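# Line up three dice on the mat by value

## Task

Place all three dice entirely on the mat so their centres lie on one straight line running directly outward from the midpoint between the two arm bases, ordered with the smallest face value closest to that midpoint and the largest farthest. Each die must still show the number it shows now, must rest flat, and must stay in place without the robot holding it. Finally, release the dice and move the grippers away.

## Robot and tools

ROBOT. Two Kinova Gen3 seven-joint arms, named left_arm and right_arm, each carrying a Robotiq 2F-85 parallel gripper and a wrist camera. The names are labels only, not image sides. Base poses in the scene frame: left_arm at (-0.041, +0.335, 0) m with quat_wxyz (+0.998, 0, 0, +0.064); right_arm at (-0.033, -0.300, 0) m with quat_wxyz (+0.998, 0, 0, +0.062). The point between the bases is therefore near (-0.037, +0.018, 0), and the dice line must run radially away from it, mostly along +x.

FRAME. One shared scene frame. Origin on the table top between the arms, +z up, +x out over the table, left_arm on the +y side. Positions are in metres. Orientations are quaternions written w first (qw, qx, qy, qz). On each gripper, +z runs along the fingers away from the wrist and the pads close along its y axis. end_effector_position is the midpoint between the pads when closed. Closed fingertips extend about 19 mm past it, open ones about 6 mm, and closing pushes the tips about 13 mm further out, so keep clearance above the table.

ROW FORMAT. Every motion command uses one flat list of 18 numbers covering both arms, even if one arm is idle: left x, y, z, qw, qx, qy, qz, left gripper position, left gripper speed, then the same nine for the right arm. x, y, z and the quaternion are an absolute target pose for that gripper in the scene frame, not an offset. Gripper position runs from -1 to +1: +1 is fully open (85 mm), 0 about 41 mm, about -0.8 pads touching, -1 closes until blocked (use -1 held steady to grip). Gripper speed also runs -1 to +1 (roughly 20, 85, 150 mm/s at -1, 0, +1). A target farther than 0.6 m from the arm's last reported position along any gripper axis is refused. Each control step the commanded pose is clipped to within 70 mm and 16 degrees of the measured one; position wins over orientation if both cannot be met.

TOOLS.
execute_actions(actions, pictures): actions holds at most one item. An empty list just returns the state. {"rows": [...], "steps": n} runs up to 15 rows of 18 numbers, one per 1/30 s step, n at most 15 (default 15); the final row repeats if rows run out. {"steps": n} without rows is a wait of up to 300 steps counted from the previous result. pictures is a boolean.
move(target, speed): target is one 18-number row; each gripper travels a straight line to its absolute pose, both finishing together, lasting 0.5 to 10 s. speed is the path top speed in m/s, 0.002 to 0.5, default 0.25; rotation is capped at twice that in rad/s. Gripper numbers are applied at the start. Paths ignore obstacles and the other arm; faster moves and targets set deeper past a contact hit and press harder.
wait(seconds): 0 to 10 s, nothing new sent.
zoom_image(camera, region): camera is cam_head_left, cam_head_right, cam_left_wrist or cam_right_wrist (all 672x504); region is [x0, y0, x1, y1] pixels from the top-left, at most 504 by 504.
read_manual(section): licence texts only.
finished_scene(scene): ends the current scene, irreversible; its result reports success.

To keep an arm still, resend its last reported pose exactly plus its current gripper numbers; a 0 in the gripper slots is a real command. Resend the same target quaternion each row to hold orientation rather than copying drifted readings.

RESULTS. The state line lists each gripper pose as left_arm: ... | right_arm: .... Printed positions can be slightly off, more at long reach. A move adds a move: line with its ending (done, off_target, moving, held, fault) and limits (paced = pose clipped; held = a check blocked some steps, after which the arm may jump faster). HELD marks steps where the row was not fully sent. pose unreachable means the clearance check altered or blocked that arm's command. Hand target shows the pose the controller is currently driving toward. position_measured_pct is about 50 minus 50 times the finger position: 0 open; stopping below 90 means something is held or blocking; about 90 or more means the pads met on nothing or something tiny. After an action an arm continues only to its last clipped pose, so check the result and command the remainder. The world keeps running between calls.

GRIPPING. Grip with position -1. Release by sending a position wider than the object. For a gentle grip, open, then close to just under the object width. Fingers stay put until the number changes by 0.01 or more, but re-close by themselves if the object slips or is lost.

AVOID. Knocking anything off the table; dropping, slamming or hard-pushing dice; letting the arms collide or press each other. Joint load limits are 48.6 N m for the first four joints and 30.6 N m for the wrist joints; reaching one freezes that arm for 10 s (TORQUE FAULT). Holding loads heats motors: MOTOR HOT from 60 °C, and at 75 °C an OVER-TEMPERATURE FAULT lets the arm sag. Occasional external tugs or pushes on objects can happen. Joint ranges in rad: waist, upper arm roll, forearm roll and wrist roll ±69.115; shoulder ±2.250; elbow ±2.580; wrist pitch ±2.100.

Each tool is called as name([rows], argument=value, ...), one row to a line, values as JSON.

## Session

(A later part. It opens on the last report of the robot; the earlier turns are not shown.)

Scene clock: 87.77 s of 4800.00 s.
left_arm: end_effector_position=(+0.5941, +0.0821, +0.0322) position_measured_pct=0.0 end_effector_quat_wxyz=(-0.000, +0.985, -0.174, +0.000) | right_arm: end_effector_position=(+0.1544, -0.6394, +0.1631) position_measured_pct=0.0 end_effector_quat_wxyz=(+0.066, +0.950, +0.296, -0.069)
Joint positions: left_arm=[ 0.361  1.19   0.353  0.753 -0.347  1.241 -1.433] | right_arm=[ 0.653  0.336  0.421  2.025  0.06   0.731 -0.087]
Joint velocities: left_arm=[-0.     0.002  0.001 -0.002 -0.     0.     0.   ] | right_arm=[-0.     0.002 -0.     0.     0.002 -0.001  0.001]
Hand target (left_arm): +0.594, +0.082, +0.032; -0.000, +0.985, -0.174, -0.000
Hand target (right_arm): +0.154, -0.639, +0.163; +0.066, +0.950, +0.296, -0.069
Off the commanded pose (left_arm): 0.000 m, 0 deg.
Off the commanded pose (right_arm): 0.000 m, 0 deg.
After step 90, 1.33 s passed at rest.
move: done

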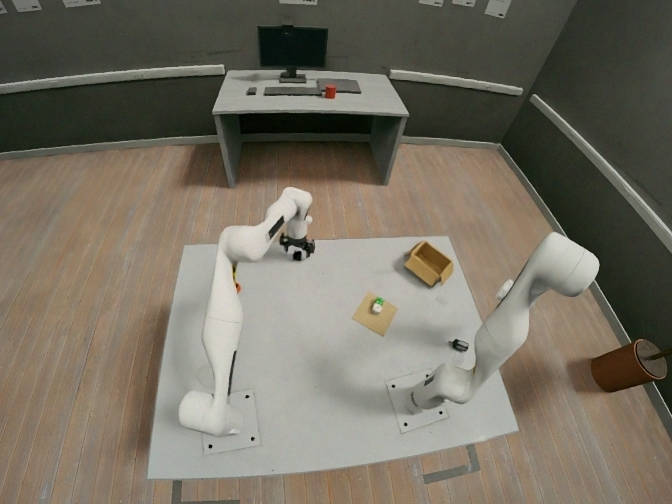

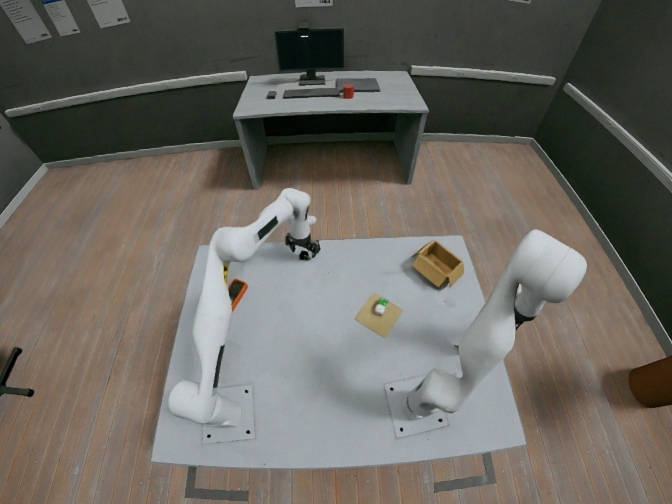

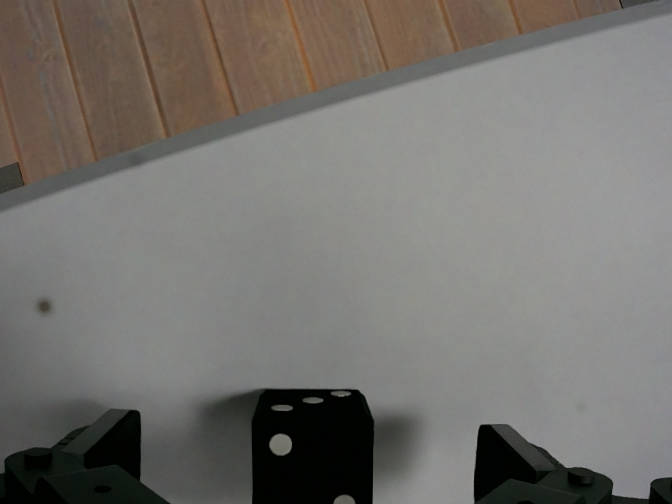

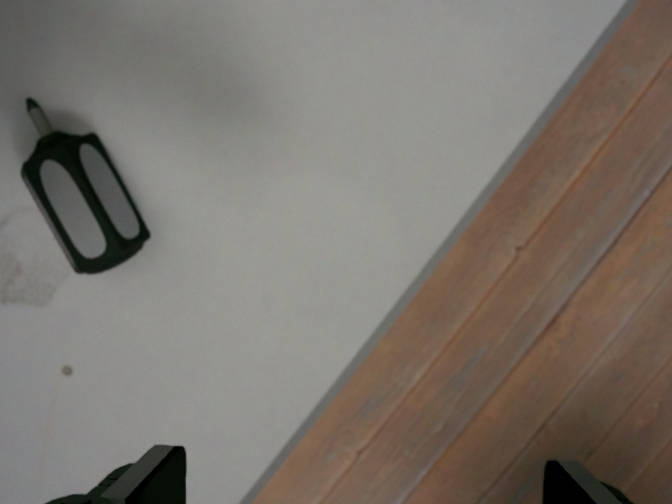

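move(target=[0.594,0.082,0.032,0,0.985,-0.174,0,-1,0.5,0.1544,-0.6394,0.1631,0.066,0.950,0.296,-0.069,1,0])

execute_actions([
  {"rows": [[0.594,0.082,0.1,0,0.985,-0.174,0,-1,0.5,0.1544,-0.6394,0.1631,0.066,0.950,0.296,-0.069,1,0]]},
], pictures=false)

move(target=[0.282,-0.186,0.09,0,0.966,-0.259,0,-1,0.5,0.1544,-0.6394,0.1631,0.066,0.950,0.296,-0.069,1,0])

move(target=[0.282,-0.186,0.036,0,0.966,-0.259,0,-1,0.5,0.1544,-0.6394,0.1631,0.066,0.950,0.296,-0.069,1,0], speed=0.05)

move(target=[0.282,-0.186,0.036,0,0.966,-0.259,0,1,0.5,0.1544,-0.6394,0.1631,0.066,0.950,0.296,-0.069,1,0])

move(target=[0.25,-0.165,0.2,0,0.966,-0.259,0,1,0.5,0.1544,-0.6394,0.1631,0.066,0.950,0.296,-0.069,1,0])

Scene clock: 94.57 s of 4800.00 s.
left_arm: end_effector_position=(+0.5943, +0.0819, +0.0326) position_measured_pct=64.7 end_effector_quat_wxyz=(+0.000, +0.985, -0.174, +0.001) | right_arm: end_effector_position=(+0.1544, -0.6394, +0.1631) position_measured_pct=0.0 end_effector_quat_wxyz=(+0.066, +0.950, +0.296, -0.069)
Joint positions: left_arm=[ 0.362  1.189  0.354  0.753 -0.347  1.24  -1.433] | right_arm=[ 0.653  0.336  0.421  2.025  0.06   0.731 -0.087]
Joint velocities: left_arm=[-0.001  0.001  0.001 -0.001 -0.001 -0.     0.   ] | right_arm=[ 0.002  0.     0.    -0.001  0.001 -0.     0.001]
Hand target (left_arm): +0.594, +0.082, +0.032; -0.000, +0.985, -0.174, +0.000
Hand target (right_arm): +0.154, -0.639, +0.163; +0.066, +0.950, +0.296, -0.069
Off the commanded pose (left_arm): 0.001 m, 0 deg.
Off the commanded pose (right_arm): 0.000 m, 0 deg.
After step 90, 2.97 s passed at rest.
move: done

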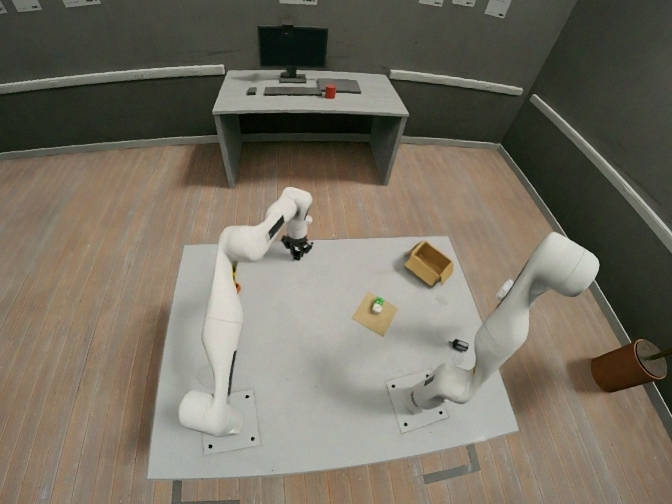

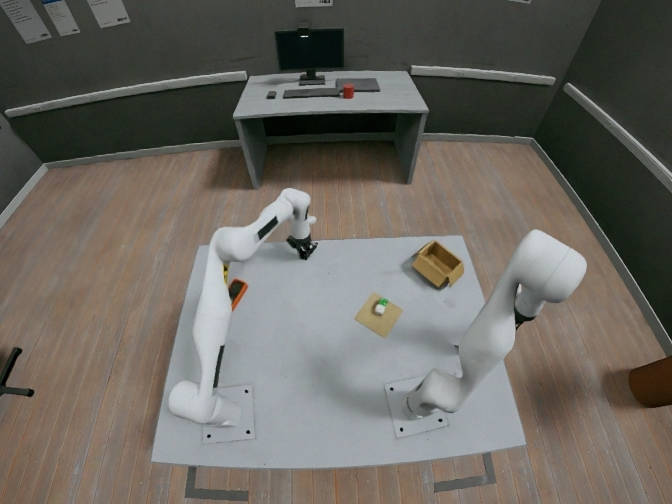

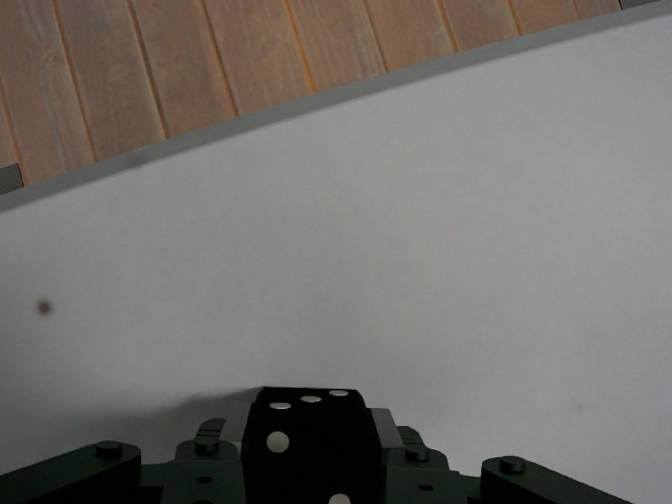

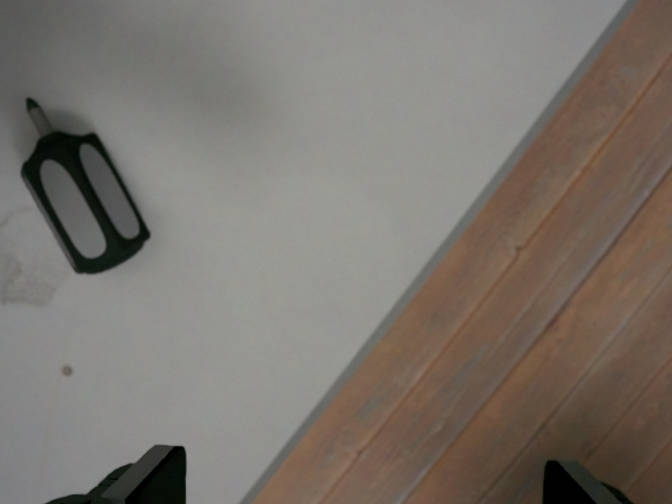

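Scene clock: 95.07 s of 4800.00 s.
left_arm: end_effector_position=(+0.5940, +0.0820, +0.1000) position_measured_pct=64.7 end_effector_quat_wxyz=(+0.000, +0.985, -0.174, +0.000) | right_arm: end_effector_position=(+0.1544, -0.6394, +0.1631) position_measured_pct=0.0 end_effector_quat_wxyz=(+0.066, +0.950, +0.296, -0.069)
Joint positions: left_arm=[ 0.367  1.122  0.367  0.68  -0.335  1.378 -1.45 ] | right_arm=[ 0.653  0.336  0.421  2.025  0.06   0.731 -0.087]
Joint velocities: left_arm=[ 0.003  0.001  0.001 -0.001 -0.    -0.001 -0.   ] | right_arm=[ 0.001 -0.001  0.001 -0.    -0.002 -0.    -0.   ]
Hand target (left_arm): +0.594, +0.082, +0.100; +0.000, +0.985, -0.174, +0.000
Hand target (right_arm): +0.154, -0.639, +0.163; +0.066, +0.950, +0.296, -0.069
Off the commanded pose (left_arm): 0.000 m, 0 deg.
Off the commanded pose (right_arm): 0.000 m, 0 deg.
Steps of this call (steps 1 to 15: all 15 steps of this action). Readings (end_effector_position | what the end effector reports):
1: left_arm (+0.5944, +0.0819, +0.0333) | right_arm (+0.1544, -0.6394, +0.1631) | left_arm position_measured_pct=64.7 | right_arm position_measured_pct=0.0
2: left_arm (+0.5942, +0.0820, +0.0369) | right_arm (+0.1544, -0.6394, +0.1631) | left_arm position_measured_pct=64.7 | right_arm position_measured_pct=0.0
4: left_arm (+0.5942, +0.0820, +0.0587) | right_arm (+0.1544, -0.6394, +0.1631) | left_arm position_measured_pct=64.7 | right_arm position_measured_pct=0.0
8: left_arm (+0.5948, +0.0810, +0.0998) | right_arm (+0.1544, -0.6394, +0.1631) | left_arm position_measured_pct=64.7 | right_arm position_measured_pct=0.0
15: the state above

Scene clock: 97.33 s of 4800.00 s.
left_arm: end_effector_position=(+0.2835, -0.1852, +0.0901) position_measured_pct=64.7 end_effector_quat_wxyz=(-0.002, +0.966, -0.258, +0.000) | right_arm: end_effector_position=(+0.1544, -0.6394, +0.1631) position_measured_pct=0.0 end_effector_quat_wxyz=(+0.066, +0.950, +0.296, -0.069)
Joint positions: left_arm=[ 0.927  0.94   0.383  1.135 -0.343  1.128 -0.908] | right_arm=[ 0.653  0.336  0.421  2.025  0.06   0.731 -0.087]
Joint velocities: left_arm=[ 0.006  0.003  0.003 -0.001 -0.002  0.001  0.001] | right_arm=[ 0.002 -0.    -0.     0.001  0.001 -0.     0.002]
Hand target (left_arm): +0.283, -0.185, +0.090; -0.002, +0.966, -0.259, -0.000
Hand target (right_arm): +0.154, -0.639, +0.163; +0.066, +0.950, +0.296, -0.069
Off the commanded pose (left_arm): 0.002 m, 0 deg.
Off the commanded pose (right_arm): 0.000 m, 0 deg.
move: done

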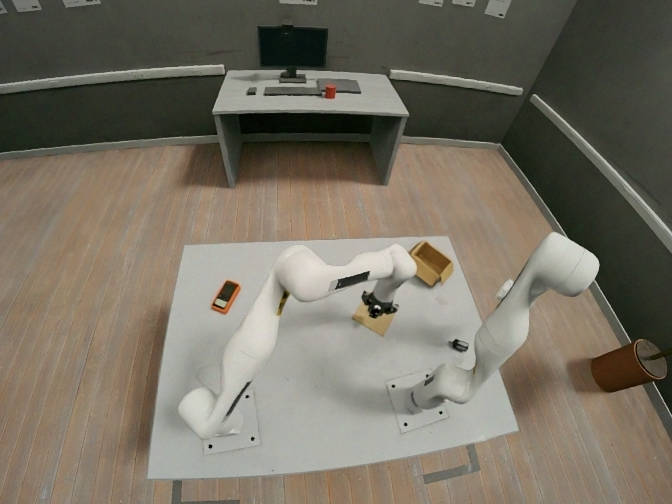

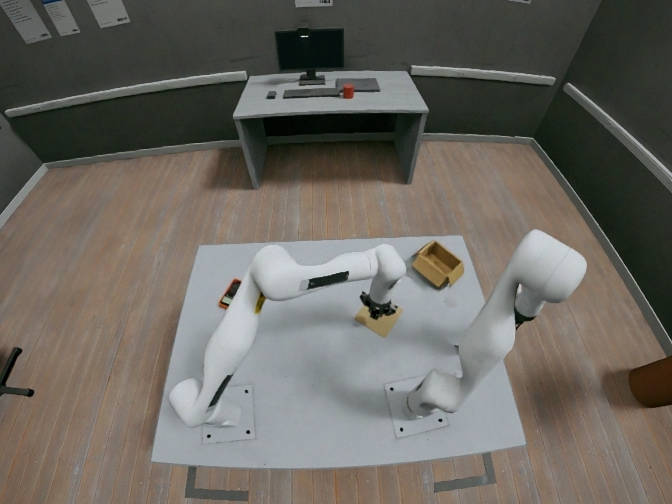

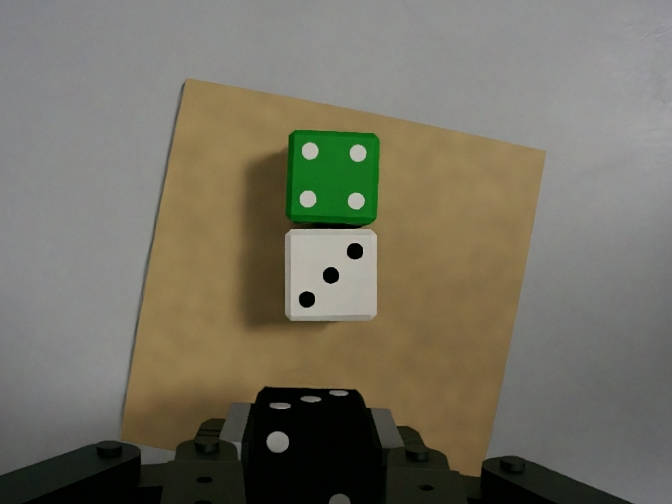

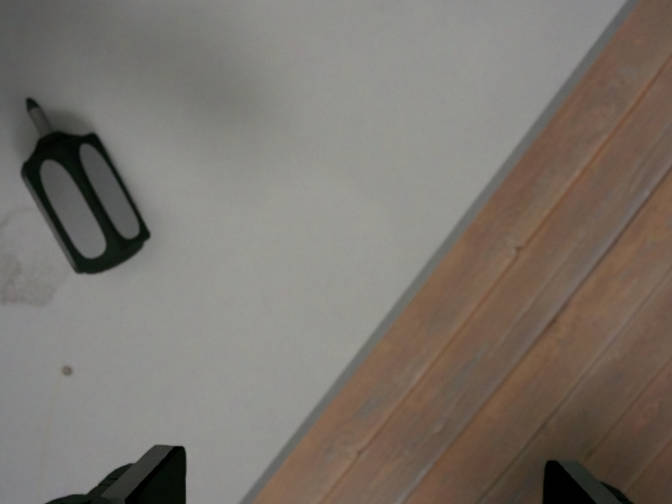

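Scene clock: 98.67 s of 4800.00 s.
left_arm: end_effector_position=(+0.2821, -0.1860, +0.0362) position_measured_pct=64.7 end_effector_quat_wxyz=(-0.000, +0.966, -0.259, +0.000) | right_arm: end_effector_position=(+0.1544, -0.6394, +0.1631) position_measured_pct=0.0 end_effector_quat_wxyz=(+0.066, +0.950, +0.296, -0.069)
Joint positions: left_arm=[ 0.933  1.008  0.364  1.179 -0.363  1.016 -0.891] | right_arm=[ 0.653  0.336  0.421  2.025  0.06   0.731 -0.087]
Joint velocities: left_arm=[ 0.001  0.001 -0.001 -0.    -0.002  0.     0.001] | right_arm=[-0.001  0.001  0.001 -0.001 -0.001 -0.     0.001]
Hand target (left_arm): +0.282, -0.186, +0.036; -0.000, +0.966, -0.259, +0.000
Hand target (right_arm): +0.154, -0.639, +0.163; +0.066, +0.950, +0.296, -0.069
Off the commanded pose (left_arm): 0.000 m, 0 deg.
Off the commanded pose (right_arm): 0.000 m, 0 deg.
move: done

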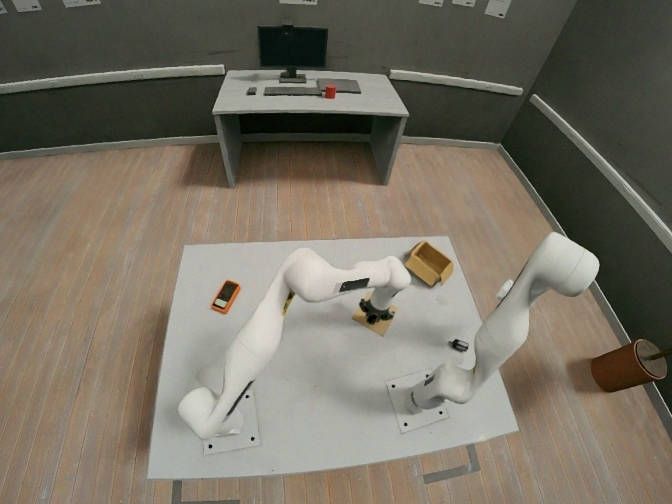

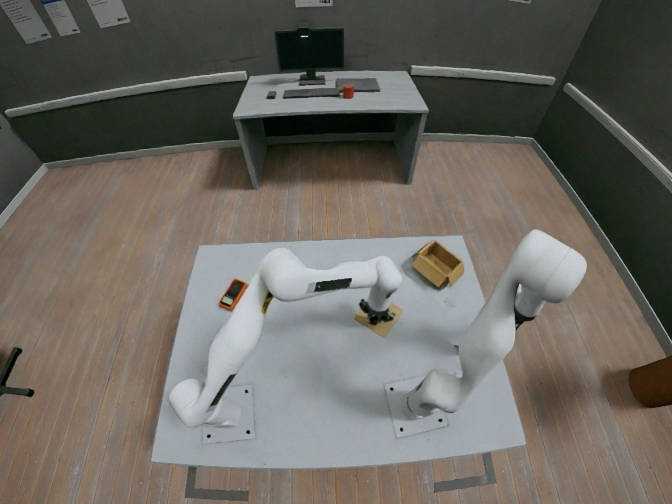

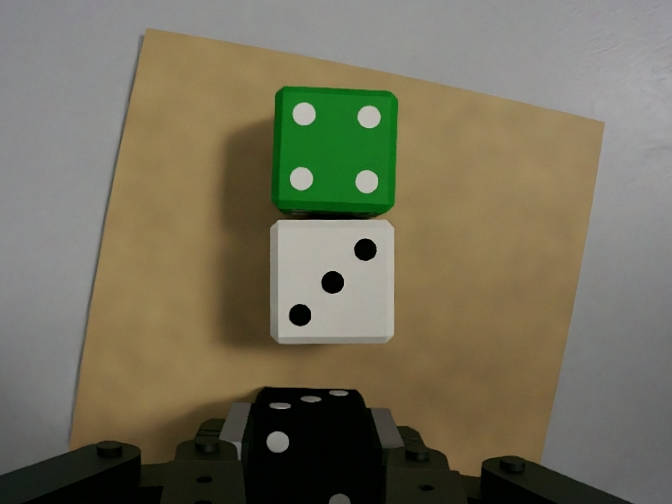

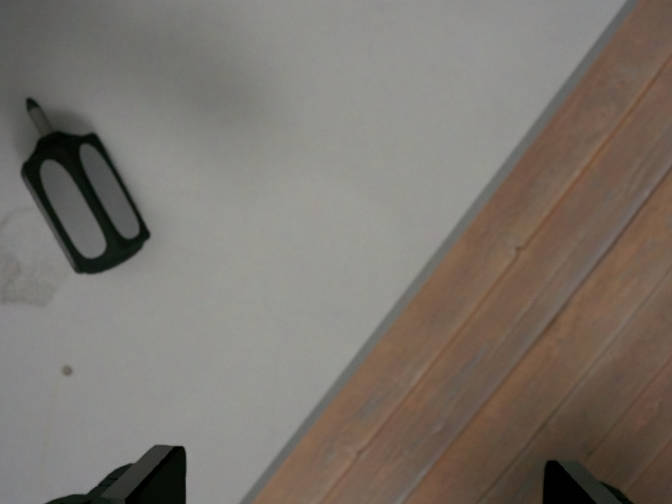

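Scene clock: 99.57 s of 4800.00 s.
left_arm: end_effector_position=(+0.2820, -0.1860, +0.0360) position_measured_pct=0.0 end_effector_quat_wxyz=(+0.000, +0.966, -0.259, +0.000) | right_arm: end_effector_position=(+0.1544, -0.6394, +0.1631) position_measured_pct=0.0 end_effector_quat_wxyz=(+0.066, +0.950, +0.296, -0.069)
Joint positions: left_arm=[ 0.933  1.009  0.364  1.179 -0.363  1.016 -0.891] | right_arm=[ 0.653  0.336  0.421  2.025  0.06   0.731 -0.087]
Joint velocities: left_arm=[-0.001 -0.001 -0.002 -0.     0.    -0.001  0.   ] | right_arm=[ 0.     0.001 -0.     0.     0.    -0.    -0.001]
Hand target (left_arm): +0.282, -0.186, +0.036; -0.000, +0.966, -0.259, +0.000
Hand target (right_arm): +0.154, -0.639, +0.163; +0.066, +0.950, +0.296, -0.069
Off the commanded pose (left_arm): 0.000 m, 0 deg.
Off the commanded pose (right_arm): 0.000 m, 0 deg.
move: done

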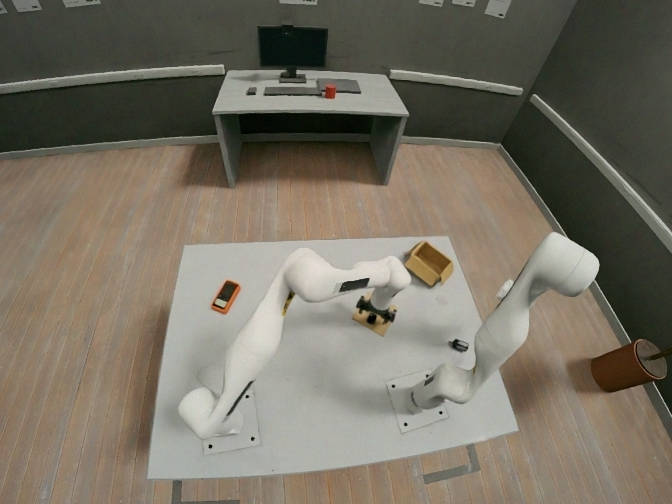

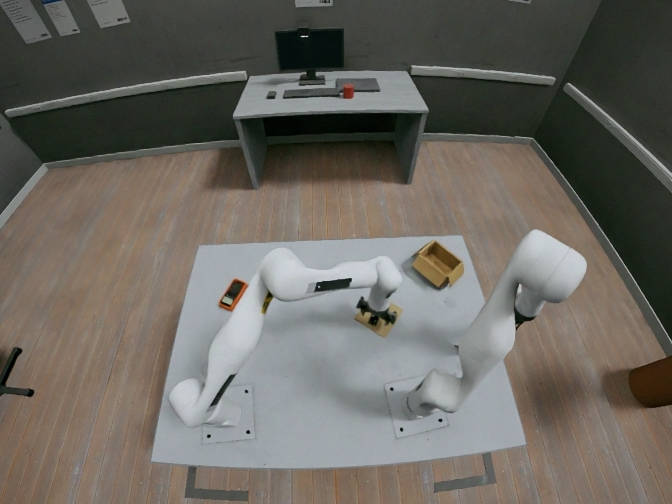

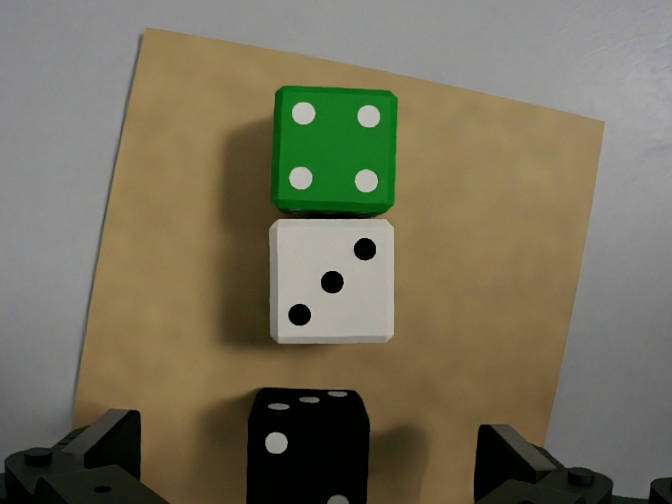

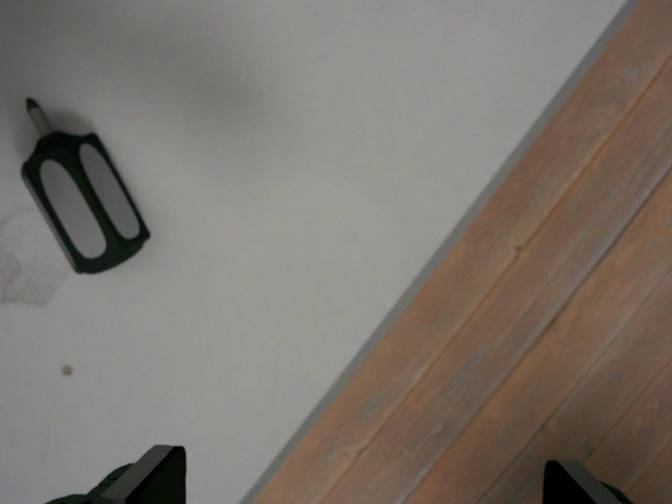

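Scene clock: 100.63 s of 4800.00 s.
left_arm: end_effector_position=(+0.2498, -0.1651, +0.1996) position_measured_pct=0.0 end_effector_quat_wxyz=(-0.000, +0.966, -0.259, -0.000) | right_arm: end_effector_position=(+0.1544, -0.6394, +0.1631) position_measured_pct=0.0 end_effector_quat_wxyz=(+0.066, +0.950, +0.296, -0.069)
Joint positions: left_arm=[ 0.923  0.749  0.422  1.155 -0.294  1.296 -0.899] | right_arm=[ 0.653  0.336  0.421  2.025  0.06   0.731 -0.087]
Joint velocities: left_arm=[-0.001 -0.003 -0.     0.     0.    -0.001  0.   ] | right_arm=[ 0.001  0.     0.    -0.001  0.001 -0.    -0.   ]
Hand target (left_arm): +0.250, -0.165, +0.200; +0.000, +0.966, -0.259, -0.000
Hand target (right_arm): +0.154, -0.639, +0.163; +0.066, +0.950, +0.296, -0.069
Off the commanded pose (left_arm): 0.000 m, 0 deg.
Off the commanded pose (right_arm): 0.000 m, 0 deg.
move: done

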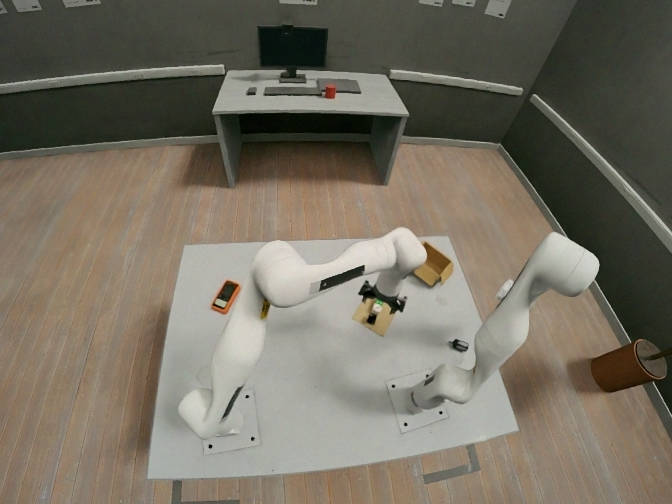

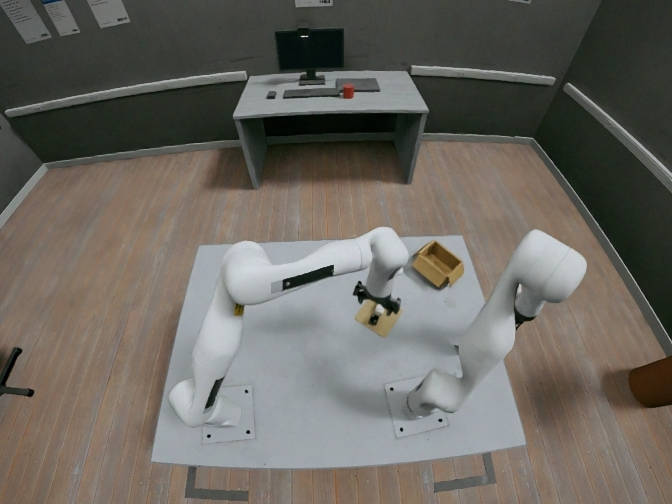

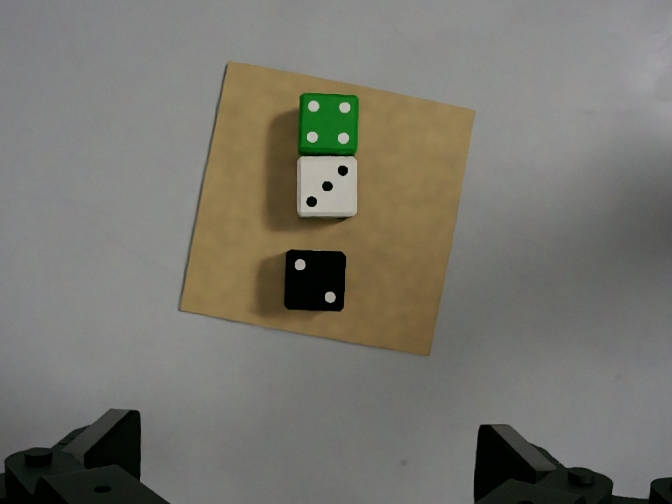

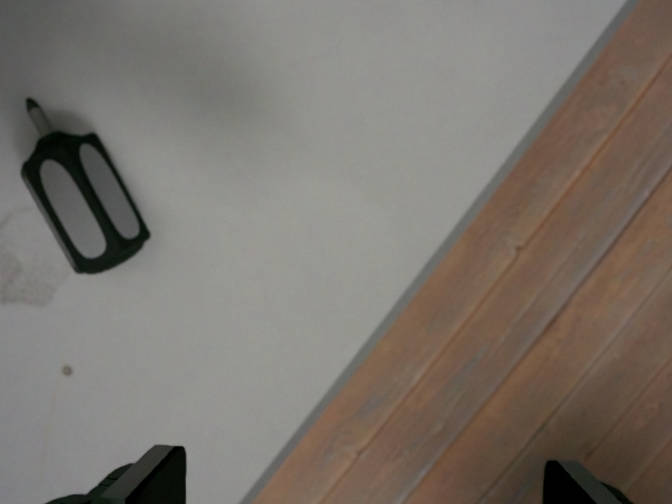

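move(target=[0.1,0.2,0.25,0,0.966,-0.259,0,1,0.5,0.1544,-0.6394,0.1631,0.066,0.950,0.296,-0.069,1,0])

finished_scene(scene=1)

Scene clock: 105.63 s of 4800.00 s.
left_arm: end_effector_position=(+0.0984, +0.1986, +0.2493) position_measured_pct=0.0 end_effector_quat_wxyz=(+0.002, +0.966, -0.258, -0.001) | right_arm: end_effector_position=(+0.1544, -0.6394, +0.1631) position_measured_pct=0.0 end_effector_quat_wxyz=(+0.066, +0.950, +0.296, -0.069)
Joint positions: left_arm=[ 0.449 -0.239  0.244  2.238  0.067  1.137 -1.563] | right_arm=[ 0.653  0.336  0.421  2.025  0.06   0.731 -0.087]
Joint velocities: left_arm=[-0.    -0.011 -0.003 -0.    -0.001 -0.001  0.002] | right_arm=[ 0.002 -0.001 -0.001 -0.001 -0.     0.    -0.   ]
Hand target (left_arm): +0.098, +0.199, +0.249; +0.002, +0.966, -0.258, -0.000
Hand target (right_arm): +0.154, -0.639, +0.163; +0.066, +0.950, +0.296, -0.069
Off the commanded pose (left_arm): 0.002 m, 0 deg.
Off the commanded pose (right_arm): 0.000 m, 0 deg.
move: done

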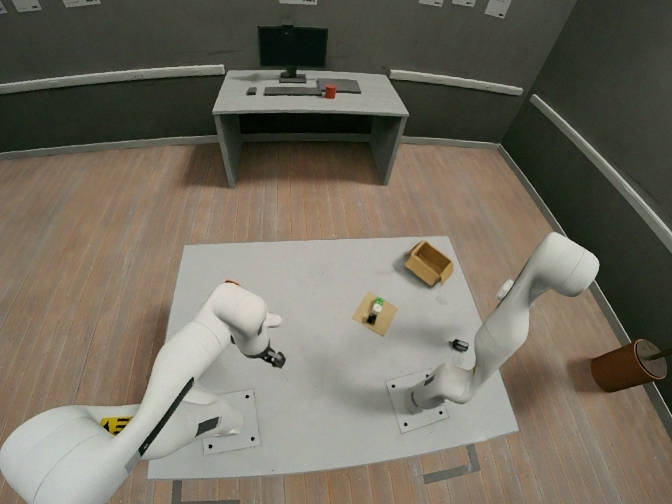

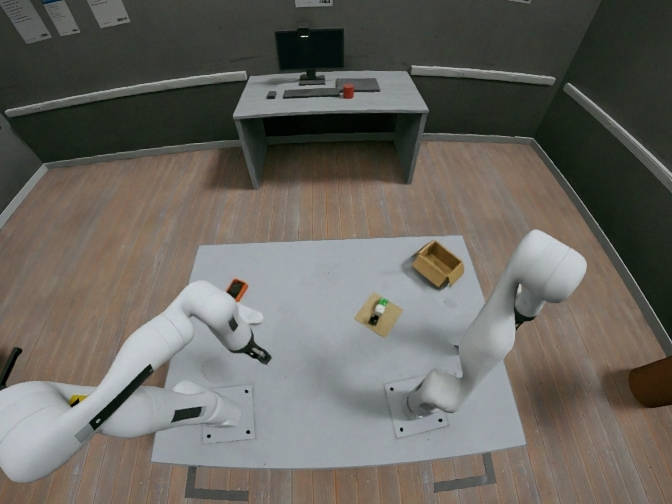

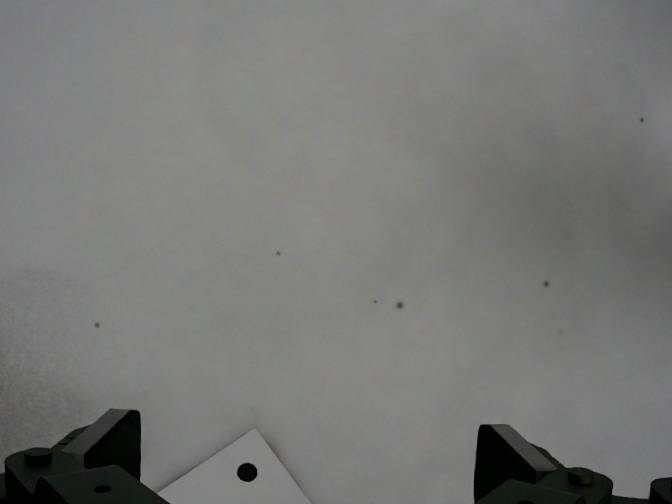

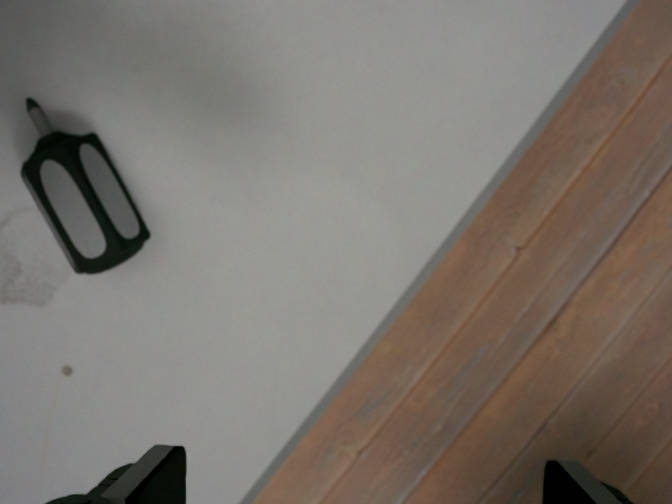

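The scene is finished: the task was done.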